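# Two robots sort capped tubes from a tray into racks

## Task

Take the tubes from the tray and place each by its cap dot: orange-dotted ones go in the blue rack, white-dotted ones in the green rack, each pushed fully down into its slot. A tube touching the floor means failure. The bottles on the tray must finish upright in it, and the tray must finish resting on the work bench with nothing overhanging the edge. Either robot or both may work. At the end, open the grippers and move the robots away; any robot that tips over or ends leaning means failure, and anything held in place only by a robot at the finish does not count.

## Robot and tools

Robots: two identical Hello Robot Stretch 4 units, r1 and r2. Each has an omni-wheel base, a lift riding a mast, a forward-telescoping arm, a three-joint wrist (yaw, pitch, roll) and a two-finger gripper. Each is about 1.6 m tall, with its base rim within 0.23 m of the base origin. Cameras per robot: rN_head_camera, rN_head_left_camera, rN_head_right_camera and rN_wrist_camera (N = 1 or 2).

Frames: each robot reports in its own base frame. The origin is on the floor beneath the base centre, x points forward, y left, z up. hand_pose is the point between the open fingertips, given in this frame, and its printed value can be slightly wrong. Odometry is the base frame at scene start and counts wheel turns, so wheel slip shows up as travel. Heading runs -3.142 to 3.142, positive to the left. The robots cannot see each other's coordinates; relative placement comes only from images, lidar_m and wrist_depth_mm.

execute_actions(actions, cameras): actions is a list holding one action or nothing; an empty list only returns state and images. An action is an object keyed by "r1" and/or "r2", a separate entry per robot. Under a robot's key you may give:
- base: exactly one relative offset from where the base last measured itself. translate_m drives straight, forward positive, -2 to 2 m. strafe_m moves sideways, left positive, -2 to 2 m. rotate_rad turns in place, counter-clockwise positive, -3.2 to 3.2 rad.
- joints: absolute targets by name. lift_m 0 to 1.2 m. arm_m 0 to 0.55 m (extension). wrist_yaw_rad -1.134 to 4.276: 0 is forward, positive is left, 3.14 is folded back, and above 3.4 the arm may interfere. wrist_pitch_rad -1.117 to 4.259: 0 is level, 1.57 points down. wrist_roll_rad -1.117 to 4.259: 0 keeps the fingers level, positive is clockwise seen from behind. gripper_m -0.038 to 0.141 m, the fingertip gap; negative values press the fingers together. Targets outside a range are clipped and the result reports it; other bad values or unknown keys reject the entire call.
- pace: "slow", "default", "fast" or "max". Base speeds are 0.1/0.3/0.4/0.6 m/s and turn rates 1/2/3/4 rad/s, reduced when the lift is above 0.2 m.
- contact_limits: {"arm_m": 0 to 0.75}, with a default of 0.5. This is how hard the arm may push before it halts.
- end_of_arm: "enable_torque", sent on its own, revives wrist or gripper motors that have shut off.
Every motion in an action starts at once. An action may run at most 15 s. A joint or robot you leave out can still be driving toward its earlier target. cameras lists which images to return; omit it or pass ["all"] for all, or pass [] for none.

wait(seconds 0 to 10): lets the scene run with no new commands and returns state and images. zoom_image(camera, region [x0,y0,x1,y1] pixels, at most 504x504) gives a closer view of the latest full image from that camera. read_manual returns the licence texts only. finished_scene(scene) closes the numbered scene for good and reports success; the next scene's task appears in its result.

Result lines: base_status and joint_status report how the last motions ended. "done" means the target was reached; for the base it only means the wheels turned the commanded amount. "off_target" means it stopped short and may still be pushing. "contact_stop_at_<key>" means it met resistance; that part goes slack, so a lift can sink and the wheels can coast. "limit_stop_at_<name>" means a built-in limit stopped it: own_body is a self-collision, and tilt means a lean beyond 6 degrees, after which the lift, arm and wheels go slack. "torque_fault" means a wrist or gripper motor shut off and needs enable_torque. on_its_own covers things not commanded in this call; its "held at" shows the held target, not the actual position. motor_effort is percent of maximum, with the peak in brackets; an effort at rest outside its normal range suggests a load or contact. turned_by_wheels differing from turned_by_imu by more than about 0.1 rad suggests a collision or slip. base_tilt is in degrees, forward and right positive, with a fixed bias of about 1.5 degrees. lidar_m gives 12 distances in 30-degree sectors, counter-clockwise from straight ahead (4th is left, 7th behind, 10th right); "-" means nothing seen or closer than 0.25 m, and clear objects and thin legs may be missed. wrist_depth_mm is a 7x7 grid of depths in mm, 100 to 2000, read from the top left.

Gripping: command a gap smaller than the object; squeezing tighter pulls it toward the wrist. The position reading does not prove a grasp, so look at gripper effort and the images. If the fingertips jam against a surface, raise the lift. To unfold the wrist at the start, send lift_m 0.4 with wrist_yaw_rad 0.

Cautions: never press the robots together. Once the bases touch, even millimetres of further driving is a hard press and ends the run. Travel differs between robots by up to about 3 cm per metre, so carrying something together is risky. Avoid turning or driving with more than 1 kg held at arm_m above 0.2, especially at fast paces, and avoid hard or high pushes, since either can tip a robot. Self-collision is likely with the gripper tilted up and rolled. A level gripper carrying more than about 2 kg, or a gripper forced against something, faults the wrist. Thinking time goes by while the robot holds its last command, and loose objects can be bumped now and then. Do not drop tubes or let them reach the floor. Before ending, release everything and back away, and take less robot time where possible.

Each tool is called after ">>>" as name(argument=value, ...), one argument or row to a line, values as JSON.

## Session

>>> execute_actions(
  actions=[],
  cameras=["r1_head_camera","r1_head_left_camera","r2_head_camera","r2_head_left_camera"],
)

Scene clock: 0.00 s.
r1.base_odometry: x=+0.000 y=+0.000 heading=+0.000 (m, m, rad; r1's odometry frame)
r1.turned_by_wheels: +0.000 (rad since the last result)
r1.turned_by_imu: +0.000 (rad since the last result)
r1.base_tilt: forward=+0.3 right=+0.3 (deg)
r1.lidar_m: 1.05 5.07 1.85 1.26 1.17 1.20 1.60 3.67 3.73 3.74 0.77 0.78
r1.base_status: not commanded
r1.joint_positions: lift_m=+0.159 arm_m=-0.002 wrist_yaw_rad=+3.134 wrist_pitch_rad=+0.007 wrist_roll_rad=-0.018 gripper_m=+0.057
r1.joint_status: not commanded
r1.motor_effort: lift_m=+18 arm_m=-1 wrist_yaw_rad=-3 wrist_pitch_rad=-6 wrist_roll_rad=+1 gripper_m=-2 wheel_0=+0 wheel_1=+0 wheel_2=+0 (%)
r1.hand_pose: x=-0.1192 y=+0.0895 z=+0.3349 quat_wxyz=(+0.004, -0.003, -0.009, +1.000) (m; r1's base frame)
r1.wrist_depth_mm: - 136 - 1921 1499 1229 1042 / - 126 226 1921 1499 1205 1042 / 107 138 235 1921 1499 1229 1042 / 137 190 - 1921 1464 1205 1025 / 1708 1808 1921 1863 1464 1229 1042 / 1008 960 946 1060 1008 1118 1025 / 750 732 809 107 809 878 866
r2.base_odometry: x=+0.000 y=+0.000 heading=+0.000 (m, m, rad; r2's odometry frame)
r2.turned_by_wheels: +0.000 (rad since the last result)
r2.turned_by_imu: +0.000 (rad since the last result)
r2.base_tilt: forward=-0.9 right=+0.3 (deg)
r2.lidar_m: 4.02 1.32 1.41 5.52 1.66 0.90 0.74 0.72 0.85 1.37 3.24 3.61
r2.base_status: not commanded
r2.joint_positions: lift_m=+0.281 arm_m=-0.002 wrist_yaw_rad=+3.167 wrist_pitch_rad=+0.005 wrist_roll_rad=-0.020 gripper_m=+0.057
r2.joint_status: not commanded
r2.motor_effort: lift_m=+21 arm_m=-1 wrist_yaw_rad=-1 wrist_pitch_rad=-7 wrist_roll_rad=+1 gripper_m=-3 wheel_0=+0 wheel_1=+0 wheel_2=+0 (%)
r2.hand_pose: x=-0.1218 y=+0.0800 z=+0.4584 quat_wxyz=(-0.013, -0.002, -0.010, +1.000) (m; r2's base frame)
r2.wrist_depth_mm: - 138 181 904 991 1060 1138 / - 106 137 904 976 1042 1160 / - 113 137 904 976 1060 1160 / - 132 173 917 976 1060 1160 / 207 778 842 891 976 1060 1138 / 214 788 198 917 191 1078 1138 / 213 778 842 124 976 1042 1118
pictures: r1_head_camera, r1_head_left_camera, r2_head_camera, r2_head_left_camera
Images, in order (width x height): r1_head_camera 420x560, r1_head_left_camera 420x672, r2_head_camera 420x560, r2_head_left_camera 420x672.

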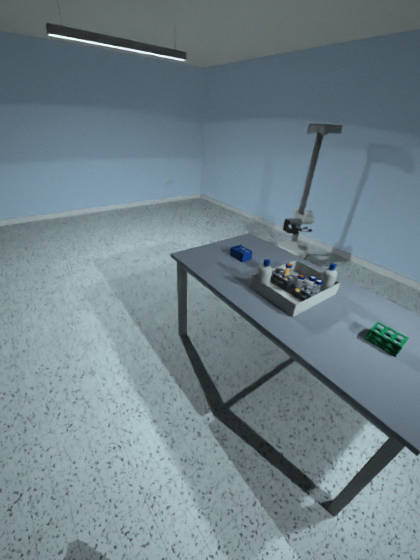

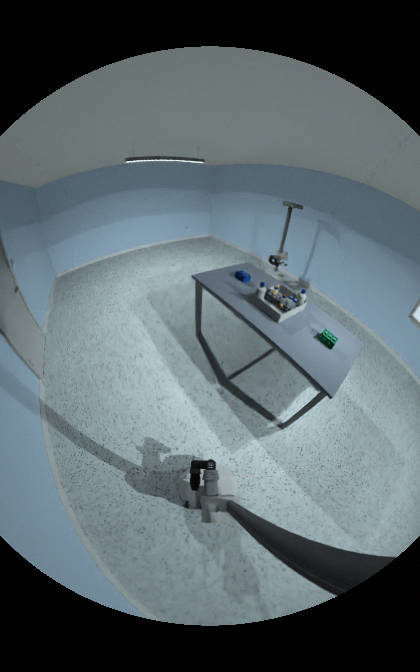

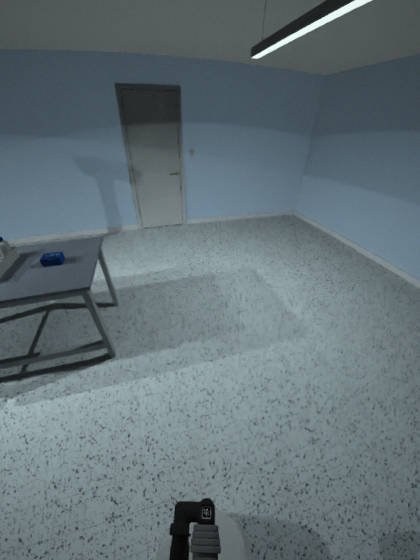

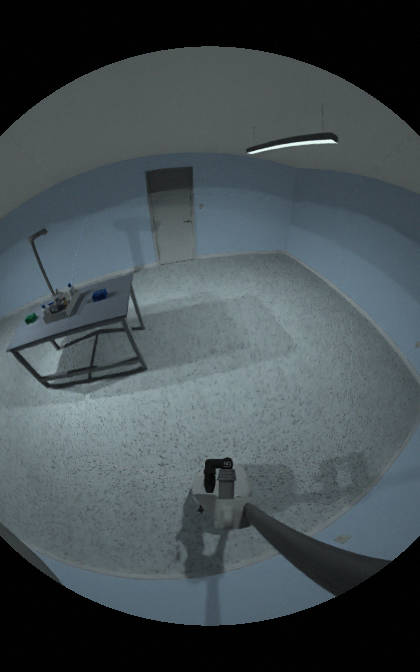

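>>> execute_actions(
  actions=[
    {"r1":{"base":{"rotate_rad":-0.94},"pace":"fast"},"r2":{"base":{"rotate_rad":0.8},"pace":"fast"}},
  ],
  cameras=[],
)

>>> execute_actions(
  actions=[
    {"r1":{"base":{"strafe_m":0.87},"joints":{"lift_m":1.15,"wrist_yaw_rad":0,"wrist_pitch_rad":1.57},"pace":"fast"},"r2":{"base":{"translate_m":0.4},"joints":{"lift_m":0.8,"wrist_yaw_rad":0,"wrist_pitch_rad":0.2},"pace":"fast"}},
  ],
  cameras=[],
)

>>> execute_actions(
  actions=[
    {"r1":{"base":{"translate_m":0.5},"joints":{"arm_m":0.47,"wrist_roll_rad":1.57,"gripper_m":0.05},"pace":"fast"}},
  ],
  cameras=["r1_wrist_camera","r2_wrist_camera","r1_head_camera"],
)

Scene clock: 2.93 s.
r1.base_odometry: x=+0.000 y=+0.000 heading=-0.940 (m, m, rad; r1's odometry frame)
r1.turned_by_wheels: -0.940 (rad since the last result)
r1.turned_by_imu: -0.927 (rad since the last result)
r1.base_tilt: forward=+0.3 right=+0.3 (deg)
r1.lidar_m: 0.77 0.79 1.14 4.29 1.65 1.20 1.17 1.25 1.75 3.65 3.81 3.61
r1.base_status: done
r1.joint_positions: lift_m=+0.159 arm_m=-0.002 wrist_yaw_rad=+3.134 wrist_pitch_rad=+0.007 wrist_roll_rad=-0.018 gripper_m=+0.057
r1.joint_status: not commanded
r1.motor_effort: lift_m=+18(18) arm_m=-1(1) wrist_yaw_rad=-1(2) wrist_pitch_rad=-6(6) wrist_roll_rad=+2(2) gripper_m=-3(3) wheel_0=+0(6) wheel_1=-1(8) wheel_2=-1(7) (%)
r1.hand_pose: x=-0.1192 y=+0.0895 z=+0.3349 quat_wxyz=(+0.004, -0.003, -0.009, +1.000) (m; r1's base frame)
r1.wrist_depth_mm: - 136 1281 1308 1308 1336 1336 / - 126 226 1308 1336 1336 1366 / 107 138 235 1336 1308 1336 1366 / 137 190 1336 1336 1366 1366 1366 / 1281 1281 1308 1336 1336 1336 1397 / 1008 960 946 1060 1008 1229 1205 / 750 741 820 107 809 878 866
r2.base_odometry: x=+0.000 y=+0.000 heading=+0.800 (m, m, rad; r2's odometry frame)
r2.turned_by_wheels: +0.800 (rad since the last result)
r2.turned_by_imu: +0.795 (rad since the last result)
r2.base_tilt: forward=-0.9 right=+0.3 (deg)
r2.lidar_m: 1.33 1.75 3.46 1.10 0.77 0.73 0.76 1.01 2.50 3.33 4.22 1.91
r2.base_status: done
r2.joint_positions: lift_m=+0.281 arm_m=-0.002 wrist_yaw_rad=+3.167 wrist_pitch_rad=+0.005 wrist_roll_rad=-0.020 gripper_m=+0.057
r2.joint_status: not commanded
r2.motor_effort: lift_m=+21(21) arm_m=-1(1) wrist_yaw_rad=+0(2) wrist_pitch_rad=-7(6) wrist_roll_rad=+2(2) gripper_m=-2(6) wheel_0=+1(9) wheel_1=+2(8) wheel_2=+3(7) (%)
r2.hand_pose: x=-0.1218 y=+0.0800 z=+0.4584 quat_wxyz=(-0.013, -0.002, -0.010, +1.000) (m; r2's base frame)
r2.wrist_depth_mm: - 138 181 904 798 715 661 / - 106 138 917 809 723 654 / - 113 138 904 809 723 654 / - 132 173 904 798 715 654 / 207 1205 1060 904 798 715 654 / 214 1255 197 891 192 715 654 / 214 1042 1008 124 788 691 654
pictures: none
No camera images: the call's "cameras" was empty. Leave "cameras" out to get every camera's image.

Scene clock: 6.33 s.
r1.base_odometry: x=+0.703 y=+0.513 heading=-0.940 (m, m, rad; r1's odometry frame)
r1.turned_by_wheels: +0.000 (rad since the last result)
r1.turned_by_imu: +0.002 (rad since the last result)
r1.base_tilt: forward=+0.2 right=+0.3 (deg)
r1.lidar_m: 0.78 0.82 4.34 4.20 1.60 1.20 1.16 1.21 1.73 4.54 1.11 0.82
r1.base_status: done
r1.joint_positions: lift_m=+0.194 arm_m=-0.002 wrist_yaw_rad=+2.668 wrist_pitch_rad=+0.479 wrist_roll_rad=-0.018 gripper_m=+0.057
r1.joint_status: lift_m limit_stop_at_own_body (moved +0.035 of +0.991); wrist_yaw_rad limit_stop_at_own_body (moved -0.467 of -3.134); wrist_pitch_rad limit_stop_at_own_body (moved +0.472 of +1.563)
r1.on_its_own: wrist_yaw_rad is held at +2.668, not at your +0.000, since a limit_stop_at_own_body; wrist_pitch_rad is held at +0.477, not at your +1.570, since a limit_stop_at_own_body; lift_m is slack since a limit_stop_at_own_body (your +1.150 is given up); arm_m is slack since a limit_stop_at_own_body
r1.motor_effort: lift_m=+19(23) arm_m=+1(0) wrist_yaw_rad=+0(6) wrist_pitch_rad=-4(4) wrist_roll_rad=+0(1) gripper_m=-3(2) wheel_0=+0(9) wheel_1=+1(11) wheel_2=+0(2) (%)
r1.hand_pose: x=-0.0194 y=+0.1946 z=+0.2394 quat_wxyz=(+0.226, -0.233, +0.047, +0.945) (m; r1's base frame)
r1.wrist_depth_mm: 1042 1118 1281 1366 1537 1808 - / 1098 1182 1308 1430 1576 1863 - / 976 991 1042 1078 1118 1182 1255 / 723 750 778 798 820 842 878 / 268 277 615 634 647 668 683 / 222 219 217 242 496 544 554 / 195 193 204 107 455 473 477
r2.base_odometry: x=+0.279 y=+0.287 heading=+0.800 (m, m, rad; r2's odometry frame)
r2.turned_by_wheels: +0.000 (rad since the last result)
r2.turned_by_imu: +0.000 (rad since the last result)
r2.base_tilt: forward=-0.8 right=+0.4 (deg)
r2.lidar_m: 0.93 1.23 5.15 1.65 1.14 1.07 1.11 1.50 3.43 3.52 3.87 0.96
r2.base_status: done
r2.joint_positions: lift_m=+0.800 arm_m=-0.002 wrist_yaw_rad=+0.000 wrist_pitch_rad=+0.202 wrist_roll_rad=-0.020 gripper_m=+0.057
r2.joint_status: all done
r2.motor_effort: lift_m=+23(27) arm_m=-1(1) wrist_yaw_rad=+0(7) wrist_pitch_rad=-7(6) wrist_roll_rad=+2(3) gripper_m=-3(3) wheel_0=-1(8) wheel_1=+0(6) wheel_2=+1(15) (%)
r2.hand_pose: x=+0.4515 y=-0.0873 z=+0.9200 quat_wxyz=(+0.995, -0.010, +0.101, +0.001) (m; r2's base frame)
r2.wrist_depth_mm: - - - - - - - / - - - - - - - / - - - - - - - / 1397 1205 1160 1118 1255 - - / - - 931 809 866 - - / 1756 1921 198 - 191 - 1983 / 1499 1336 1537 124 1464 1499 1537
pictures: none
No camera images: the call's "cameras" was empty. Leave "cameras" out to get every camera's image.

not run: a stop came earlier in this reply.

>>> execute_actions(
  actions=[
    {"r1":{"joints":{"lift_m":1.15,"wrist_yaw_rad":0},"pace":"max"}},
  ],
  cameras=[],
)

>>> execute_actions(
  actions=[
    {"r1":{"base":{"translate_m":0.5},"joints":{"arm_m":0.47,"wrist_pitch_rad":1.57,"wrist_roll_rad":1.57,"gripper_m":0.05},"pace":"fast"}},
  ],
  cameras=["r1_wrist_camera","r2_wrist_camera","r1_head_camera"],
)

Scene clock: 10.20 s.
r1.base_odometry: x=+0.703 y=+0.513 heading=-0.940 (m, m, rad; r1's odometry frame)
r1.turned_by_wheels: +0.000 (rad since the last result)
r1.turned_by_imu: +0.000 (rad since the last result)
r1.base_tilt: forward=+0.3 right=+0.2 (deg)
r1.lidar_m: 0.78 0.83 4.34 4.19 1.61 1.19 1.14 1.20 1.72 4.53 1.15 0.84
r1.base_status: not commanded
r1.joint_positions: lift_m=+1.150 arm_m=-0.002 wrist_yaw_rad=+0.000 wrist_pitch_rad=+0.479 wrist_roll_rad=-0.018 gripper_m=+0.057
r1.joint_status: all done
r1.on_its_own: wrist_pitch_rad is held at +0.477, not at your +1.570, since a limit_stop_at_own_body; arm_m is slack since a limit_stop_at_own_body
r1.motor_effort: lift_m=+20(24) arm_m=+0(0) wrist_yaw_rad=-2(8) wrist_pitch_rad=-5(6) wrist_roll_rad=+1(1) gripper_m=-3(3) wheel_0=-1(1) wheel_1=+0(1) wheel_2=+0(0) (%)
r1.hand_pose: x=+0.4247 y=-0.0874 z=+1.1952 quat_wxyz=(+0.971, -0.009, +0.237, +0.002) (m; r1's base frame)
r1.wrist_depth_mm: - - - - - - - / - - - - - - - / - - - - - - - / - 1060 1160 1060 1182 1229 - / 866 891 917 904 931 991 1008 / 866 798 778 798 798 842 866 / 960 1430 1537 107 1537 1618 1042
r2.base_odometry: x=+0.279 y=+0.287 heading=+0.800 (m, m, rad; r2's odometry frame)
r2.turned_by_wheels: +0.000 (rad since the last result)
r2.turned_by_imu: +0.000 (rad since the last result)
r2.base_tilt: forward=-0.7 right=+0.5 (deg)
r2.lidar_m: 0.93 1.24 5.16 1.64 1.15 1.09 1.11 1.49 3.44 3.53 3.84 0.98
r2.base_status: not commanded
r2.joint_positions: lift_m=+0.800 arm_m=-0.002 wrist_yaw_rad=+0.000 wrist_pitch_rad=+0.202 wrist_roll_rad=-0.020 gripper_m=+0.057
r2.joint_status: not commanded
r2.motor_effort: lift_m=+23(23) arm_m=-1(1) wrist_yaw_rad=-2(1) wrist_pitch_rad=-7(7) wrist_roll_rad=+2(3) gripper_m=-4(5) wheel_0=-1(1) wheel_1=+0(0) wheel_2=+0(1) (%)
r2.hand_pose: x=+0.4515 y=-0.0873 z=+0.9200 quat_wxyz=(+0.995, -0.010, +0.101, +0.001) (m; r2's base frame)
r2.wrist_depth_mm: - - - - - - - / - - - - - - - / - - - - - - - / 1397 1205 1160 1118 1281 - - / - - 931 809 866 - - / 1756 1921 198 - 191 - 1983 / 1499 1336 1499 124 1464 1499 1576
pictures: none
No camera images: the call's "cameras" was empty. Leave "cameras" out to get every camera's image.

Scene clock: 13.27 s.
r1.base_odometry: x=+0.998 y=+0.109 heading=-0.940 (m, m, rad; r1's odometry frame)
r1.turned_by_wheels: +0.000 (rad since the last result)
r1.turned_by_imu: +0.000 (rad since the last result)
r1.base_tilt: forward=+0.2 right=+0.3 (deg)
r1.lidar_m: 0.27 0.29 0.43 4.19 2.29 1.72 1.65 1.74 2.48 4.50 0.43 0.32
r1.base_status: done
r1.joint_positions: lift_m=+1.150 arm_m=+0.469 wrist_yaw_rad=+0.000 wrist_pitch_rad=+1.570 wrist_roll_rad=+1.569 gripper_m=+0.050
r1.joint_status: all done
r1.motor_effort: lift_m=+20(20) arm_m=+5(7) wrist_yaw_rad=-2(0) wrist_pitch_rad=+1(3) wrist_roll_rad=+4(4) gripper_m=-2(4) wheel_0=-1(11) wheel_1=-1(6) wheel_2=+2(10) (%)
r1.hand_pose: x=+0.6403 y=-0.0874 z=+1.0396 quat_wxyz=(+0.501, +0.500, +0.500, -0.499) (m; r1's base frame)
r1.wrist_depth_mm: 477 349 449 455 480 508 1281 / 480 449 484 496 500 508 1281 / 484 488 492 500 504 512 1308 / 488 492 492 504 508 517 1098 / 488 496 442 466 368 521 1336 / 496 500 216 512 368 525 1336 / 496 504 504 107 517 530 1366
r2.base_odometry: x=+0.279 y=+0.287 heading=+0.800 (m, m, rad; r2's odometry frame)
r2.turned_by_wheels: +0.000 (rad since the last result)
r2.turned_by_imu: +0.000 (rad since the last result)
r2.base_tilt: forward=-0.8 right=+0.3 (deg)
r2.lidar_m: 0.92 1.23 5.16 1.63 1.14 1.08 1.12 1.49 3.42 3.52 3.86 0.96
r2.base_status: not commanded
r2.joint_positions: lift_m=+0.800 arm_m=-0.002 wrist_yaw_rad=+0.000 wrist_pitch_rad=+0.202 wrist_roll_rad=-0.020 gripper_m=+0.057
r2.joint_status: not commanded
r2.motor_effort: lift_m=+23(23) arm_m=-1(1) wrist_yaw_rad=+1(1) wrist_pitch_rad=-7(6) wrist_roll_rad=+2(1) gripper_m=-3(4) wheel_0=-1(1) wheel_1=+0(0) wheel_2=+0(0) (%)
r2.hand_pose: x=+0.4515 y=-0.0873 z=+0.9200 quat_wxyz=(+0.995, -0.010, +0.101, +0.001) (m; r2's base frame)
r2.wrist_depth_mm: - - - 1756 - - - / - - - - - - - / - - - - - - - / 1430 1229 1160 1118 1255 - - / - - 931 809 878 - - / 1808 1921 198 1808 191 - 1921 / 1537 1336 1499 124 1464 1499 1537
pictures: r1_head_camera, r1_wrist_camera, r2_wrist_camera
camera_calibration (this result's frames):
r1_wrist_camera: T_world_to_cam=[[-0.997811, -0.0367774, 0.0549623, 0.564245], [-0.0338544, 0.99801, 0.0531993, 0.0984524], [-0.0568095, 0.0512221, -0.99707, 1.30876], [0, 0, 0, 1]] pos_world=[0.640693, -0.144542, 1.26867]
r2_wrist_camera: T_world_to_cam=[[0.0166737, -0.999219, 0.0358105, -0.122682], [-0.211481, -0.0385296, -0.976622, 1.04759], [0.97724, 0.00871064, -0.211958, -0.012772], [0, 0, 0, 1]] pos_world=[0.236073, -0.0821115, 1.02479]
Images, in order (width x height): r1_head_camera 420x560, r1_wrist_camera 616x392, r2_wrist_camera 616x392.

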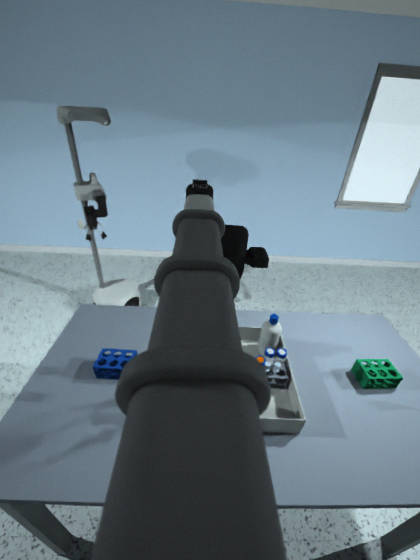

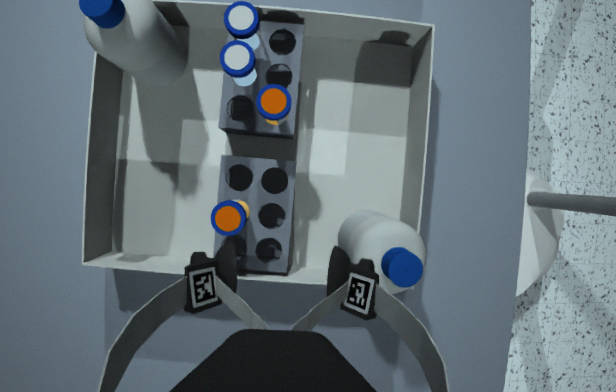

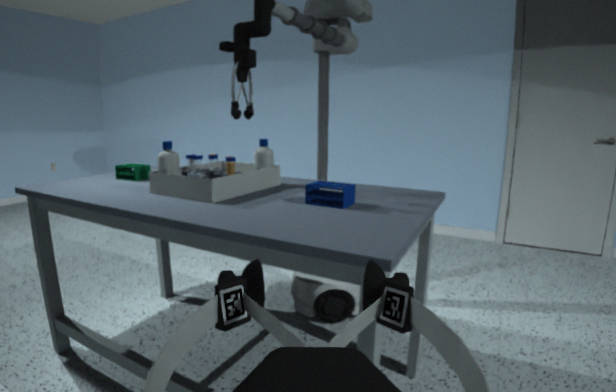

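>>> execute_actions(
  actions=[
    {"r1":{"base":{"strafe_m":-0.011},"joints":{"arm_m":0.523,"lift_m":1.03},"pace":"fast"}},
  ],
  cameras=["r1_wrist_camera"],
)

Scene clock: 15.23 s.
r1.base_odometry: x=+0.989 y=+0.103 heading=-0.940 (m, m, rad; r1's odometry frame)
r1.turned_by_wheels: +0.000 (rad since the last result)
r1.turned_by_imu: +0.000 (rad since the last result)
r1.base_tilt: forward=+0.4 right=+0.3 (deg)
r1.lidar_m: 0.29 0.29 0.45 4.20 2.27 1.73 1.67 1.74 2.47 4.53 0.44 0.30
r1.base_status: done
r1.joint_positions: lift_m=+1.030 arm_m=+0.522 wrist_yaw_rad=+0.000 wrist_pitch_rad=+1.570 wrist_roll_rad=+1.569 gripper_m=+0.050
r1.joint_status: all done
r1.motor_effort: lift_m=+17(19) arm_m=+5(4) wrist_yaw_rad=-2(2) wrist_pitch_rad=+1(1) wrist_roll_rad=+1(3) gripper_m=-1(3) wheel_0=-2(6) wheel_1=+0(7) wheel_2=+1(0) (%)
r1.hand_pose: x=+0.6933 y=-0.0874 z=+0.9199 quat_wxyz=(+0.501, +0.500, +0.500, -0.499) (m; r1's base frame)
r1.wrist_depth_mm: 364 277 368 290 379 382 389 / 366 368 373 317 382 384 392 / 368 370 377 377 384 384 394 / 370 373 377 325 387 387 397 / 373 377 377 268 389 304 402 / 375 343 216 327 307 251 255 / 382 382 387 107 397 402 407
r2.base_odometry: x=+0.279 y=+0.287 heading=+0.800 (m, m, rad; r2's odometry frame)
r2.turned_by_wheels: +0.000 (rad since the last result)
r2.turned_by_imu: +0.000 (rad since the last result)
r2.base_tilt: forward=-0.8 right=+0.3 (deg)
r2.lidar_m: 0.93 1.23 5.18 1.63 1.15 1.08 1.12 1.48 3.43 3.52 3.86 0.96
r2.base_status: not commanded
r2.joint_positions: lift_m=+0.800 arm_m=-0.002 wrist_yaw_rad=+0.000 wrist_pitch_rad=+0.202 wrist_roll_rad=-0.020 gripper_m=+0.057
r2.joint_status: not commanded
r2.motor_effort: lift_m=+24(24) arm_m=-1(1) wrist_yaw_rad=-3(0) wrist_pitch_rad=-7(7) wrist_roll_rad=+1(3) gripper_m=-3(4) wheel_0=-1(1) wheel_1=+0(0) wheel_2=+1(0) (%)
r2.hand_pose: x=+0.4515 y=-0.0873 z=+0.9200 quat_wxyz=(+0.995, -0.010, +0.101, +0.001) (m; r2's base frame)
r2.wrist_depth_mm: - - - - - - - / - - - - - - - / - - - - - - - / 1397 1229 1138 1118 1255 - - / - - 931 820 878 - - / 1756 1921 198 1808 191 - 1983 / 1499 1336 1499 124 1430 1464 1537
pictures: r1_wrist_camera
camera_calibration (this result's frames):
r1_wrist_camera: T_world_to_cam=[[-0.99781, -0.0366146, 0.0550882, 0.623573], [-0.0336849, 0.998015, 0.0532035, 0.106493], [-0.0569269, 0.0512314, -0.997063, 1.19248], [0, 0, 0, 1]] pos_world=[0.693679, -0.144542, 1.14896]
Images, in order (width x height): r1_wrist_camera 616x392.

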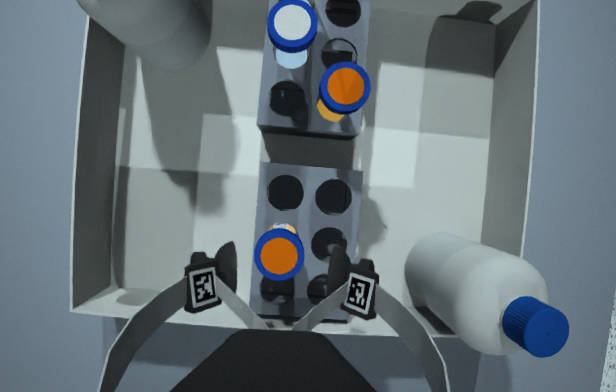

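>>> execute_actions(
  actions=[
    {"r1":{"joints":{"lift_m":0.985,"arm_m":0.525},"pace":"fast"}},
  ],
  cameras=["r1_wrist_camera"],
)

>>> execute_actions(
  actions=[
    {"r1":{"joints":{"gripper_m":0.012}}},
  ],
  cameras=[],
)

>>> execute_actions(
  actions=[
    {"r1":{"joints":{"lift_m":1.07},"pace":"fast"}},
  ],
  cameras=[],
)

>>> execute_actions(
  actions=[
    {"r1":{"base":{"strafe_m":0.45},"pace":"fast"}},
  ],
  cameras=["r1_wrist_camera"],
)

Scene clock: 17.37 s.
r1.base_odometry: x=+0.989 y=+0.103 heading=-0.940 (m, m, rad; r1's odometry frame)
r1.turned_by_wheels: +0.000 (rad since the last result)
r1.turned_by_imu: +0.000 (rad since the last result)
r1.base_tilt: forward=+0.3 right=+0.4 (deg)
r1.lidar_m: 0.28 0.32 0.44 4.17 2.30 1.73 1.66 1.74 2.49 4.55 0.41 0.30
r1.base_status: not commanded
r1.joint_positions: lift_m=+0.985 arm_m=+0.524 wrist_yaw_rad=+0.000 wrist_pitch_rad=+1.570 wrist_roll_rad=+1.569 gripper_m=+0.050
r1.joint_status: all done
r1.motor_effort: lift_m=+17(17) arm_m=+5(7) wrist_yaw_rad=-1(3) wrist_pitch_rad=+0(0) wrist_roll_rad=+4(3) gripper_m=-2(3) wheel_0=-1(2) wheel_1=-1(0) wheel_2=+1(2) (%)
r1.hand_pose: x=+0.6953 y=-0.0874 z=+0.8749 quat_wxyz=(+0.501, +0.500, +0.500, -0.499) (m; r1's base frame)
r1.wrist_depth_mm: 279 274 327 272 332 338 301 / 290 324 329 274 336 340 300 / 283 327 332 332 340 342 298 / 286 330 332 309 342 343 301 / 291 332 334 228 342 307 290 / 283 296 216 218 283 232 206 / 336 338 277 107 296 251 -
r2.base_odometry: x=+0.279 y=+0.287 heading=+0.800 (m, m, rad; r2's odometry frame)
r2.turned_by_wheels: +0.000 (rad since the last result)
r2.turned_by_imu: +0.000 (rad since the last result)
r2.base_tilt: forward=-0.9 right=+0.4 (deg)
r2.lidar_m: 0.92 1.22 5.17 1.65 1.15 1.08 1.12 1.50 3.43 3.54 3.85 0.96
r2.base_status: not commanded
r2.joint_positions: lift_m=+0.800 arm_m=-0.002 wrist_yaw_rad=+0.000 wrist_pitch_rad=+0.202 wrist_roll_rad=-0.020 gripper_m=+0.057
r2.joint_status: not commanded
r2.motor_effort: lift_m=+23(23) arm_m=-1(1) wrist_yaw_rad=+0(0) wrist_pitch_rad=-8(7) wrist_roll_rad=+1(1) gripper_m=-5(4) wheel_0=-1(1) wheel_1=+0(0) wheel_2=+0(0) (%)
r2.hand_pose: x=+0.4515 y=-0.0873 z=+0.9200 quat_wxyz=(+0.995, -0.010, +0.101, +0.001) (m; r2's base frame)
r2.wrist_depth_mm: - - - - - - - / - - - - - - - / - - - - - - - / 1430 1229 1160 1118 1281 - - / - - 931 809 891 - - / 1756 1983 198 1808 191 - 1921 / 1537 1336 1499 124 1464 1464 1576
pictures: r1_wrist_camera
camera_calibration (this result's frames):
r1_wrist_camera: T_world_to_cam=[[-0.997809, -0.0365952, 0.0551208, 0.627978], [-0.0336637, 0.998016, 0.0532046, 0.10894], [-0.0569585, 0.0512325, -0.997061, 1.1477], [0, 0, 0, 1]] pos_world=[0.695641, -0.144542, 1.10392]
Images, in order (width x height): r1_wrist_camera 616x392.

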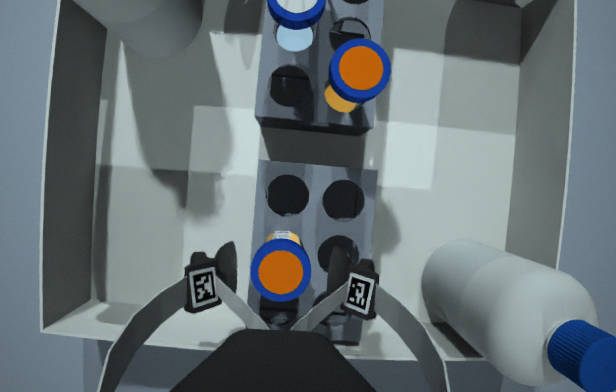

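Scene clock: 18.53 s.
r1.base_odometry: x=+0.989 y=+0.103 heading=-0.940 (m, m, rad; r1's odometry frame)
r1.turned_by_wheels: +0.000 (rad since the last result)
r1.turned_by_imu: +0.000 (rad since the last result)
r1.base_tilt: forward=+0.3 right=+0.2 (deg)
r1.lidar_m: 0.28 0.31 0.44 4.18 2.28 1.72 1.65 1.77 2.48 4.52 0.42 0.32
r1.base_status: not commanded
r1.joint_positions: lift_m=+0.985 arm_m=+0.524 wrist_yaw_rad=+0.000 wrist_pitch_rad=+1.570 wrist_roll_rad=+1.569 gripper_m=+0.012
r1.joint_status: all done
r1.motor_effort: lift_m=+17(17) arm_m=+5(5) wrist_yaw_rad=-2(1) wrist_pitch_rad=+0(1) wrist_roll_rad=+3(4) gripper_m=-13(15) wheel_0=-2(2) wheel_1=-1(1) wheel_2=+1(1) (%)
r1.hand_pose: x=+0.6953 y=-0.0874 z=+0.8749 quat_wxyz=(+0.501, +0.500, +0.500, -0.499) (m; r1's base frame)
r1.wrist_depth_mm: 281 274 327 272 334 338 300 / 291 325 329 273 336 338 300 / 283 325 329 332 340 342 298 / 287 330 332 307 342 343 303 / 291 332 332 222 342 306 289 / 283 293 208 213 191 232 206 / 336 338 276 108 300 224 -
r2.base_odometry: x=+0.279 y=+0.287 heading=+0.800 (m, m, rad; r2's odometry frame)
r2.turned_by_wheels: +0.000 (rad since the last result)
r2.turned_by_imu: +0.000 (rad since the last result)
r2.base_tilt: forward=-0.7 right=+0.4 (deg)
r2.lidar_m: 0.93 1.24 5.15 1.64 1.15 1.10 1.13 1.48 3.44 3.52 3.86 0.95
r2.base_status: not commanded
r2.joint_positions: lift_m=+0.800 arm_m=-0.002 wrist_yaw_rad=+0.000 wrist_pitch_rad=+0.202 wrist_roll_rad=-0.020 gripper_m=+0.057
r2.joint_status: not commanded
r2.motor_effort: lift_m=+23(24) arm_m=-1(1) wrist_yaw_rad=-2(2) wrist_pitch_rad=-6(6) wrist_roll_rad=+2(3) gripper_m=-5(3) wheel_0=-1(1) wheel_1=+0(0) wheel_2=+0(1) (%)
r2.hand_pose: x=+0.4515 y=-0.0873 z=+0.9200 quat_wxyz=(+0.995, -0.010, +0.101, +0.001) (m; r2's base frame)
r2.wrist_depth_mm: - - - - - - - / - - - - - - - / - - - - - - - / 1430 1229 1160 1118 1255 - - / - - 931 820 878 - - / 1808 1983 198 1808 192 - 1921 / 1499 1336 1499 124 1430 1499 1537
pictures: none
No camera images: the call's "cameras" was empty. Leave "cameras" out to get every camera's image.

Scene clock: 19.63 s.
r1.base_odometry: x=+0.989 y=+0.103 heading=-0.940 (m, m, rad; r1's odometry frame)
r1.turned_by_wheels: +0.000 (rad since the last result)
r1.turned_by_imu: +0.000 (rad since the last result)
r1.base_tilt: forward=+0.2 right=+0.3 (deg)
r1.lidar_m: 0.29 0.30 0.44 4.16 2.31 1.73 1.66 1.78 2.48 4.52 0.43 0.30
r1.base_status: not commanded
r1.joint_positions: lift_m=+1.070 arm_m=+0.524 wrist_yaw_rad=+0.000 wrist_pitch_rad=+1.570 wrist_roll_rad=+1.569 gripper_m=+0.012
r1.joint_status: all done
r1.motor_effort: lift_m=+21(22) arm_m=+5(5) wrist_yaw_rad=-2(2) wrist_pitch_rad=+0(0) wrist_roll_rad=+3(4) gripper_m=-13(14) wheel_0=-1(2) wheel_1=+0(1) wheel_2=+1(1) (%)
r1.hand_pose: x=+0.6953 y=-0.0874 z=+0.9596 quat_wxyz=(+0.501, +0.500, +0.500, -0.499) (m; r1's base frame)
r1.wrist_depth_mm: 402 286 410 355 415 402 427 / 404 394 410 357 421 421 433 / 407 410 415 413 424 427 436 / 413 410 418 362 427 430 442 / 415 415 418 222 427 332 445 / 415 355 208 213 191 289 445 / 418 421 427 107 439 445 452
r2.base_odometry: x=+0.279 y=+0.287 heading=+0.800 (m, m, rad; r2's odometry frame)
r2.turned_by_wheels: +0.000 (rad since the last result)
r2.turned_by_imu: +0.000 (rad since the last result)
r2.base_tilt: forward=-0.8 right=+0.3 (deg)
r2.lidar_m: 0.92 1.25 5.18 1.64 1.14 1.08 1.13 1.50 3.43 3.54 3.85 0.96
r2.base_status: not commanded
r2.joint_positions: lift_m=+0.800 arm_m=-0.002 wrist_yaw_rad=+0.000 wrist_pitch_rad=+0.202 wrist_roll_rad=-0.020 gripper_m=+0.057
r2.joint_status: not commanded
r2.motor_effort: lift_m=+23(23) arm_m=-1(1) wrist_yaw_rad=-2(1) wrist_pitch_rad=-8(8) wrist_roll_rad=+2(1) gripper_m=-3(5) wheel_0=-1(0) wheel_1=+0(0) wheel_2=+0(0) (%)
r2.hand_pose: x=+0.4515 y=-0.0873 z=+0.9200 quat_wxyz=(+0.995, -0.010, +0.101, +0.001) (m; r2's base frame)
r2.wrist_depth_mm: - - - 1756 - - - / - - - - - - - / - - - - - - - / 1430 1205 1138 1118 1281 - - / - - 931 809 878 - - / 1756 1921 197 1808 191 - 1921 / 1499 1336 1499 124 1430 1499 1537
pictures: none
No camera images: the call's "cameras" was empty. Leave "cameras" out to get every camera's image.

Scene clock: 22.37 s.
r1.base_odometry: x=+1.352 y=+0.368 heading=-0.940 (m, m, rad; r1's odometry frame)
r1.turned_by_wheels: +0.000 (rad since the last result)
r1.turned_by_imu: +0.000 (rad since the last result)
r1.base_tilt: forward=+0.2 right=+0.3 (deg)
r1.lidar_m: 0.30 0.30 3.86 3.73 2.32 1.67 1.63 1.77 2.49 1.11 0.46 0.33
r1.base_status: done
r1.joint_positions: lift_m=+1.070 arm_m=+0.524 wrist_yaw_rad=+0.000 wrist_pitch_rad=+1.570 wrist_roll_rad=+1.569 gripper_m=+0.012
r1.joint_status: not commanded
r1.motor_effort: lift_m=+20(21) arm_m=+5(5) wrist_yaw_rad=-2(2) wrist_pitch_rad=+0(0) wrist_roll_rad=+1(3) gripper_m=-15(14) wheel_0=+0(12) wheel_1=-2(8) wheel_2=+1(1) (%)
r1.hand_pose: x=+0.6953 y=-0.0874 z=+0.9596 quat_wxyz=(+0.501, +0.500, +0.500, -0.499) (m; r1's base frame)
r1.wrist_depth_mm: 402 404 410 418 421 424 430 / 404 410 410 418 421 427 433 / 404 413 413 415 427 430 436 / 410 415 418 418 430 433 439 / 413 418 421 221 433 439 442 / 415 418 208 212 191 439 445 / 418 424 427 107 436 445 449
r2.base_odometry: x=+0.279 y=+0.287 heading=+0.800 (m, m, rad; r2's odometry frame)
r2.turned_by_wheels: +0.000 (rad since the last result)
r2.turned_by_imu: +0.000 (rad since the last result)
r2.base_tilt: forward=-0.8 right=+0.4 (deg)
r2.lidar_m: 0.92 1.23 5.16 1.64 1.13 1.08 1.12 1.49 3.44 3.53 3.85 0.94
r2.base_status: not commanded
r2.joint_positions: lift_m=+0.800 arm_m=-0.002 wrist_yaw_rad=+0.000 wrist_pitch_rad=+0.202 wrist_roll_rad=-0.020 gripper_m=+0.057
r2.joint_status: not commanded
r2.motor_effort: lift_m=+23(23) arm_m=-1(1) wrist_yaw_rad=+0(1) wrist_pitch_rad=-7(8) wrist_roll_rad=+1(2) gripper_m=-4(5) wheel_0=-1(1) wheel_1=+0(0) wheel_2=+1(1) (%)
r2.hand_pose: x=+0.4515 y=-0.0873 z=+0.9200 quat_wxyz=(+0.995, -0.010, +0.101, +0.001) (m; r2's base frame)
r2.wrist_depth_mm: - - - - 1336 - - / - - - - - - - / - - - - - - - / 1430 1205 1160 1118 1255 - - / - - 931 809 878 - - / 1808 1921 197 - 192 1983 1983 / 1464 1336 1499 124 1430 1499 1576
pictures: r1_wrist_camera
camera_calibration (this result's frames):
r1_wrist_camera: T_world_to_cam=[[-0.997809, -0.0365951, 0.0551208, 0.623315], [-0.0336636, 0.998016, 0.0532046, 0.104431], [-0.0569585, 0.0512325, -0.997061, 1.2322], [0, 0, 0, 1]] pos_world=[0.695649, -0.144542, 1.18867]
Images, in order (width x height): r1_wrist_camera 616x392.

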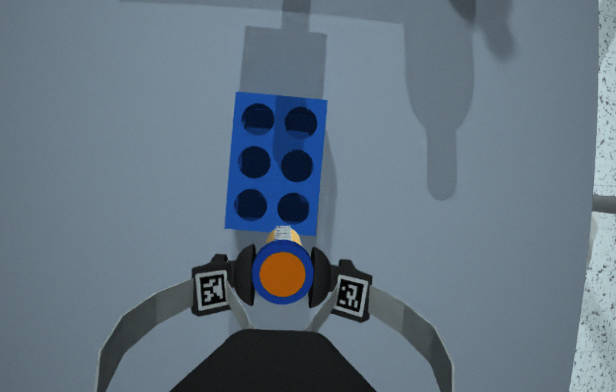

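>>> execute_actions(
  actions=[
    {"r1":{"base":{"strafe_m":-0.023},"joints":{"arm_m":0.515,"lift_m":1.025},"pace":"slow"}},
  ],
  cameras=["r1_wrist_camera"],
)

Scene clock: 24.27 s.
r1.base_odometry: x=+1.334 y=+0.354 heading=-0.940 (m, m, rad; r1's odometry frame)
r1.turned_by_wheels: +0.000 (rad since the last result)
r1.turned_by_imu: +0.000 (rad since the last result)
r1.base_tilt: forward=+0.4 right=+0.3 (deg)
r1.lidar_m: 0.29 0.31 3.89 3.75 2.30 1.68 1.63 1.74 2.45 1.13 0.45 0.32
r1.base_status: done
r1.joint_positions: lift_m=+1.025 arm_m=+0.516 wrist_yaw_rad=+0.000 wrist_pitch_rad=+1.570 wrist_roll_rad=+1.569 gripper_m=+0.012
r1.joint_status: all done
r1.motor_effort: lift_m=+16(19) arm_m=-5(7) wrist_yaw_rad=-1(2) wrist_pitch_rad=+0(0) wrist_roll_rad=+1(0) gripper_m=-12(13) wheel_0=+2(4) wheel_1=+0(5) wheel_2=+0(2) (%)
r1.hand_pose: x=+0.6871 y=-0.0874 z=+0.9149 quat_wxyz=(+0.501, +0.500, +0.500, -0.499) (m; r1's base frame)
r1.wrist_depth_mm: 359 362 368 373 377 379 382 / 362 366 368 375 377 384 387 / 364 370 370 370 379 384 392 / 368 370 370 373 384 389 394 / 368 373 347 221 387 392 394 / 373 375 208 212 191 394 399 / 375 379 382 107 392 397 402
r2.base_odometry: x=+0.279 y=+0.287 heading=+0.800 (m, m, rad; r2's odometry frame)
r2.turned_by_wheels: +0.000 (rad since the last result)
r2.turned_by_imu: +0.000 (rad since the last result)
r2.base_tilt: forward=-0.8 right=+0.3 (deg)
r2.lidar_m: 0.92 1.24 5.16 1.66 1.16 1.08 1.12 1.49 3.44 3.53 3.85 0.94
r2.base_status: not commanded
r2.joint_positions: lift_m=+0.800 arm_m=-0.002 wrist_yaw_rad=+0.000 wrist_pitch_rad=+0.202 wrist_roll_rad=-0.020 gripper_m=+0.057
r2.joint_status: not commanded
r2.motor_effort: lift_m=+23(23) arm_m=-1(1) wrist_yaw_rad=-2(0) wrist_pitch_rad=-7(7) wrist_roll_rad=+2(1) gripper_m=-5(4) wheel_0=-1(1) wheel_1=+0(0) wheel_2=+1(0) (%)
r2.hand_pose: x=+0.4515 y=-0.0873 z=+0.9200 quat_wxyz=(+0.995, -0.010, +0.101, +0.001) (m; r2's base frame)
r2.wrist_depth_mm: - - - - 1308 - - / - - - - - - - / - - - - - - - / 1430 1229 1160 1098 1281 - - / - - 931 809 878 - - / 1808 1921 197 - 191 1983 1921 / 1499 1336 1499 124 1464 1499 1537
pictures: r1_wrist_camera
camera_calibration (this result's frames):
r1_wrist_camera: T_world_to_cam=[[-0.997809, -0.0365953, 0.0551208, 0.617583], [-0.0336638, 0.998016, 0.0532046, 0.106533], [-0.0569585, 0.0512325, -0.997061, 1.18717], [0, 0, 0, 1]] pos_world=[0.687436, -0.144542, 1.14397]
Images, in order (width x height): r1_wrist_camera 616x392.

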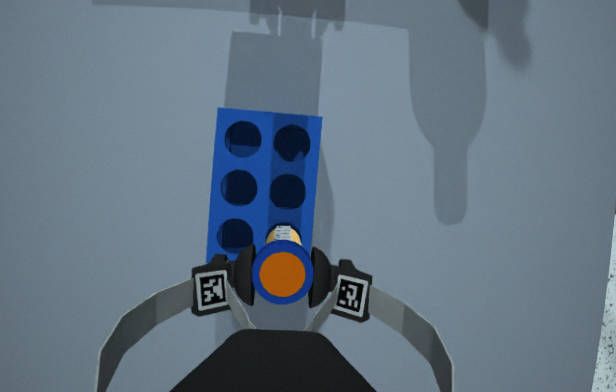

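>>> execute_actions(
  actions=[
    {"r1":{"joints":{"lift_m":0.98},"pace":"slow"}},
  ],
  cameras=[],
)

>>> execute_actions(
  actions=[
    {"r1":{"joints":{"gripper_m":0.05}}},
  ],
  cameras=["r1_wrist_camera"],
)

>>> execute_actions(
  actions=[
    {"r1":{"joints":{"lift_m":1.07},"pace":"fast"}},
  ],
  cameras=[],
)

>>> execute_actions(
  actions=[
    {"r1":{"base":{"strafe_m":-0.541},"joints":{"arm_m":0.482},"pace":"fast"}},
  ],
  cameras=["r1_wrist_camera"],
)

Scene clock: 26.87 s.
r1.base_odometry: x=+1.334 y=+0.354 heading=-0.940 (m, m, rad; r1's odometry frame)
r1.turned_by_wheels: +0.000 (rad since the last result)
r1.turned_by_imu: +0.000 (rad since the last result)
r1.base_tilt: forward=+0.3 right=+0.2 (deg)
r1.lidar_m: 0.30 0.32 3.90 3.76 2.27 1.67 1.66 1.72 2.45 1.15 0.43 0.32
r1.base_status: not commanded
r1.joint_positions: lift_m=+0.980 arm_m=+0.516 wrist_yaw_rad=+0.000 wrist_pitch_rad=+1.570 wrist_roll_rad=+1.569 gripper_m=+0.012
r1.joint_status: all done
r1.motor_effort: lift_m=+17(17) arm_m=-5(5) wrist_yaw_rad=-2(2) wrist_pitch_rad=+1(0) wrist_roll_rad=+3(5) gripper_m=-14(14) wheel_0=+1(1) wheel_1=+1(0) wheel_2=+0(0) (%)
r1.hand_pose: x=+0.6871 y=-0.0874 z=+0.8699 quat_wxyz=(+0.501, +0.500, +0.500, -0.499) (m; r1's base frame)
r1.wrist_depth_mm: 317 319 325 327 332 336 340 / 319 322 325 329 334 338 342 / 320 322 298 327 336 342 345 / 322 325 306 329 338 343 345 / 327 329 274 222 342 345 349 / 327 330 208 213 191 349 351 / 330 334 336 107 345 351 355
r2.base_odometry: x=+0.279 y=+0.287 heading=+0.800 (m, m, rad; r2's odometry frame)
r2.turned_by_wheels: +0.000 (rad since the last result)
r2.turned_by_imu: +0.000 (rad since the last result)
r2.base_tilt: forward=-0.8 right=+0.3 (deg)
r2.lidar_m: 0.93 1.21 5.16 1.63 1.14 1.09 1.13 1.47 3.43 3.52 3.86 0.95
r2.base_status: not commanded
r2.joint_positions: lift_m=+0.800 arm_m=-0.002 wrist_yaw_rad=+0.000 wrist_pitch_rad=+0.202 wrist_roll_rad=-0.020 gripper_m=+0.057
r2.joint_status: not commanded
r2.motor_effort: lift_m=+23(23) arm_m=-1(1) wrist_yaw_rad=+0(2) wrist_pitch_rad=-7(7) wrist_roll_rad=+2(1) gripper_m=-5(5) wheel_0=-1(1) wheel_1=+0(0) wheel_2=+0(0) (%)
r2.hand_pose: x=+0.4515 y=-0.0873 z=+0.9200 quat_wxyz=(+0.995, -0.010, +0.101, +0.001) (m; r2's base frame)
r2.wrist_depth_mm: - - - - - - - / - - - - 1756 - - / - - - - - - - / 1430 1229 1138 1098 1255 - - / - - 931 809 878 - - / 1756 1983 198 - 192 1921 1921 / 1499 1366 1499 124 1430 1537 1576
pictures: none
No camera images: the call's "cameras" was empty. Leave "cameras" out to get every camera's image.

Scene clock: 28.03 s.
r1.base_odometry: x=+1.334 y=+0.354 heading=-0.940 (m, m, rad; r1's odometry frame)
r1.turned_by_wheels: +0.000 (rad since the last result)
r1.turned_by_imu: +0.000 (rad since the last result)
r1.base_tilt: forward=+0.2 right=+0.3 (deg)
r1.lidar_m: 0.29 0.32 3.90 3.75 2.32 1.68 1.65 1.74 2.46 1.15 0.45 0.32
r1.base_status: not commanded
r1.joint_positions: lift_m=+0.980 arm_m=+0.516 wrist_yaw_rad=+0.000 wrist_pitch_rad=+1.570 wrist_roll_rad=+1.569 gripper_m=+0.050
r1.joint_status: all done
r1.motor_effort: lift_m=+17(16) arm_m=-5(5) wrist_yaw_rad=-2(2) wrist_pitch_rad=+0(0) wrist_roll_rad=+3(3) gripper_m=-3(11) wheel_0=+2(1) wheel_1=+1(0) wheel_2=+0(0) (%)
r1.hand_pose: x=+0.6870 y=-0.0874 z=+0.8699 quat_wxyz=(+0.501, +0.500, +0.500, -0.499) (m; r1's base frame)
r1.wrist_depth_mm: 315 319 324 327 332 336 338 / 319 324 325 330 332 340 340 / 322 324 298 327 336 340 343 / 325 327 307 329 340 342 347 / 325 329 274 226 340 345 349 / 327 332 215 216 343 349 353 / 330 334 336 107 345 351 355
r2.base_odometry: x=+0.279 y=+0.287 heading=+0.800 (m, m, rad; r2's odometry frame)
r2.turned_by_wheels: +0.000 (rad since the last result)
r2.turned_by_imu: +0.000 (rad since the last result)
r2.base_tilt: forward=-0.9 right=+0.4 (deg)
r2.lidar_m: 0.91 1.24 5.16 1.63 1.14 1.09 1.13 1.49 3.44 3.52 3.85 0.96
r2.base_status: not commanded
r2.joint_positions: lift_m=+0.800 arm_m=-0.002 wrist_yaw_rad=+0.000 wrist_pitch_rad=+0.202 wrist_roll_rad=-0.020 gripper_m=+0.057
r2.joint_status: not commanded
r2.motor_effort: lift_m=+23(23) arm_m=-1(1) wrist_yaw_rad=-1(1) wrist_pitch_rad=-7(8) wrist_roll_rad=+3(1) gripper_m=-6(3) wheel_0=-1(0) wheel_1=+0(0) wheel_2=+0(0) (%)
r2.hand_pose: x=+0.4515 y=-0.0873 z=+0.9200 quat_wxyz=(+0.995, -0.010, +0.101, +0.001) (m; r2's base frame)
r2.wrist_depth_mm: - - - - - - - / - - - - 1756 - - / - - - - - - - / 1430 1229 1160 1118 1281 - - / - - 931 820 878 - - / 1756 1921 198 - 191 1983 1921 / 1499 1366 1499 124 1430 1464 1576
pictures: r1_wrist_camera
camera_calibration (this result's frames):
r1_wrist_camera: T_world_to_cam=[[-0.997809, -0.0365951, 0.0551207, 0.620049], [-0.0336636, 0.998016, 0.0532046, 0.108926], [-0.0569583, 0.0512325, -0.997061, 1.1423], [0, 0, 0, 1]] pos_world=[0.687421, -0.144542, 1.09897]
Images, in order (width x height): r1_wrist_camera 616x392.

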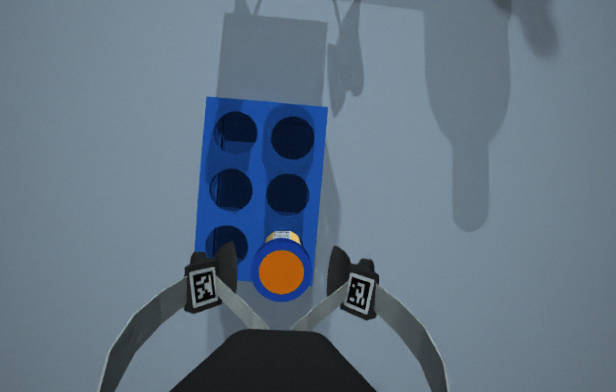

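Scene clock: 29.17 s.
r1.base_odometry: x=+1.334 y=+0.354 heading=-0.940 (m, m, rad; r1's odometry frame)
r1.turned_by_wheels: +0.000 (rad since the last result)
r1.turned_by_imu: +0.000 (rad since the last result)
r1.base_tilt: forward=+0.4 right=+0.2 (deg)
r1.lidar_m: 0.30 0.32 3.89 3.76 2.32 1.70 1.65 1.75 2.44 1.14 0.45 0.33
r1.base_status: not commanded
r1.joint_positions: lift_m=+1.070 arm_m=+0.516 wrist_yaw_rad=+0.000 wrist_pitch_rad=+1.570 wrist_roll_rad=+1.569 gripper_m=+0.050
r1.joint_status: all done
r1.motor_effort: lift_m=+21(22) arm_m=-5(5) wrist_yaw_rad=-1(1) wrist_pitch_rad=+0(0) wrist_roll_rad=+3(1) gripper_m=-2(2) wheel_0=+1(1) wheel_1=+1(0) wheel_2=+0(0) (%)
r1.hand_pose: x=+0.6870 y=-0.0874 z=+0.9596 quat_wxyz=(+0.501, +0.500, +0.500, -0.499) (m; r1's base frame)
r1.wrist_depth_mm: 402 404 410 415 421 427 430 / 404 410 413 418 424 427 433 / 407 410 415 421 427 433 436 / 410 413 418 415 430 433 439 / 413 418 394 427 433 436 445 / 415 421 215 430 433 442 449 / 418 424 427 107 436 445 449
r2.base_odometry: x=+0.279 y=+0.287 heading=+0.800 (m, m, rad; r2's odometry frame)
r2.turned_by_wheels: +0.000 (rad since the last result)
r2.turned_by_imu: +0.000 (rad since the last result)
r2.base_tilt: forward=-0.8 right=+0.3 (deg)
r2.lidar_m: 0.94 1.24 5.16 1.64 1.16 1.09 1.11 1.52 3.43 3.52 3.85 0.94
r2.base_status: not commanded
r2.joint_positions: lift_m=+0.800 arm_m=-0.002 wrist_yaw_rad=+0.000 wrist_pitch_rad=+0.202 wrist_roll_rad=-0.020 gripper_m=+0.057
r2.joint_status: not commanded
r2.motor_effort: lift_m=+23(23) arm_m=-1(1) wrist_yaw_rad=-1(0) wrist_pitch_rad=-7(8) wrist_roll_rad=+2(2) gripper_m=-4(5) wheel_0=-1(1) wheel_1=+0(0) wheel_2=+0(1) (%)
r2.hand_pose: x=+0.4515 y=-0.0873 z=+0.9200 quat_wxyz=(+0.995, -0.010, +0.101, +0.001) (m; r2's base frame)
r2.wrist_depth_mm: - - - - 1397 - - / - - - - - - - / - - - - - - - / 1430 1205 1160 1098 1281 - - / - - 931 809 878 - - / 1756 1921 198 - 191 1983 1921 / 1499 1336 1499 124 1464 1499 1537
pictures: none
No camera images: the call's "cameras" was empty. Leave "cameras" out to get every camera's image.

Scene clock: 32.07 s.
r1.base_odometry: x=+0.897 y=+0.035 heading=-0.940 (m, m, rad; r1's odometry frame)
r1.turned_by_wheels: +0.000 (rad since the last result)
r1.turned_by_imu: -0.001 (rad since the last result)
r1.base_tilt: forward=+0.3 right=+0.3 (deg)
r1.lidar_m: 0.28 0.31 0.43 4.30 2.31 1.70 1.65 1.76 2.46 4.41 0.44 0.30
r1.base_status: done
r1.joint_positions: lift_m=+1.070 arm_m=+0.483 wrist_yaw_rad=+0.000 wrist_pitch_rad=+1.570 wrist_roll_rad=+1.569 gripper_m=+0.050
r1.joint_status: all done
r1.motor_effort: lift_m=+20(21) arm_m=-5(6) wrist_yaw_rad=-2(2) wrist_pitch_rad=+0(0) wrist_roll_rad=+2(2) gripper_m=-1(3) wheel_0=+0(6) wheel_1=+1(7) wheel_2=+0(1) (%)
r1.hand_pose: x=+0.6540 y=-0.0874 z=+0.9596 quat_wxyz=(+0.501, +0.500, +0.500, -0.499) (m; r1's base frame)
r1.wrist_depth_mm: 402 404 410 415 421 427 433 / 404 407 413 418 424 430 433 / 236 290 413 402 424 430 436 / 407 410 413 418 427 433 442 / 410 415 392 421 430 439 445 / 415 415 216 379 415 442 445 / 415 421 424 107 345 445 449
r2.base_odometry: x=+0.279 y=+0.287 heading=+0.800 (m, m, rad; r2's odometry frame)
r2.turned_by_wheels: +0.000 (rad since the last result)
r2.turned_by_imu: +0.000 (rad since the last result)
r2.base_tilt: forward=-0.9 right=+0.2 (deg)
r2.lidar_m: 0.93 1.23 5.18 1.63 1.14 1.08 1.13 1.50 3.42 3.54 3.85 0.98
r2.base_status: not commanded
r2.joint_positions: lift_m=+0.800 arm_m=-0.002 wrist_yaw_rad=+0.000 wrist_pitch_rad=+0.202 wrist_roll_rad=-0.020 gripper_m=+0.057
r2.joint_status: not commanded
r2.motor_effort: lift_m=+24(23) arm_m=-1(1) wrist_yaw_rad=+1(0) wrist_pitch_rad=-7(7) wrist_roll_rad=+1(3) gripper_m=-4(3) wheel_0=+0(1) wheel_1=+0(0) wheel_2=+1(0) (%)
r2.hand_pose: x=+0.4515 y=-0.0873 z=+0.9200 quat_wxyz=(+0.995, -0.010, +0.101, +0.001) (m; r2's base frame)
r2.wrist_depth_mm: - - - 1863 - - - / - - - - - - - / - - - - - - - / 1430 1229 1160 1098 1255 - - / - - 931 809 878 - - / 1756 1921 198 1863 191 - 1921 / 1464 1366 1499 124 1430 1499 1537
pictures: r1_wrist_camera
camera_calibration (this result's frames):
r1_wrist_camera: T_world_to_cam=[[-0.997808, -0.0365303, 0.0551822, 0.582079], [-0.0335955, 0.998018, 0.0532067, 0.102995], [-0.0570165, 0.0512362, -0.997058, 1.2299], [0, 0, 0, 1]] pos_world=[0.654388, -0.144542, 1.18868]
Images, in order (width x height): r1_wrist_camera 616x392.

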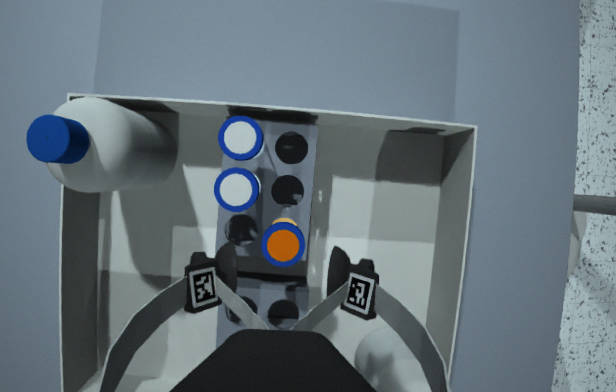

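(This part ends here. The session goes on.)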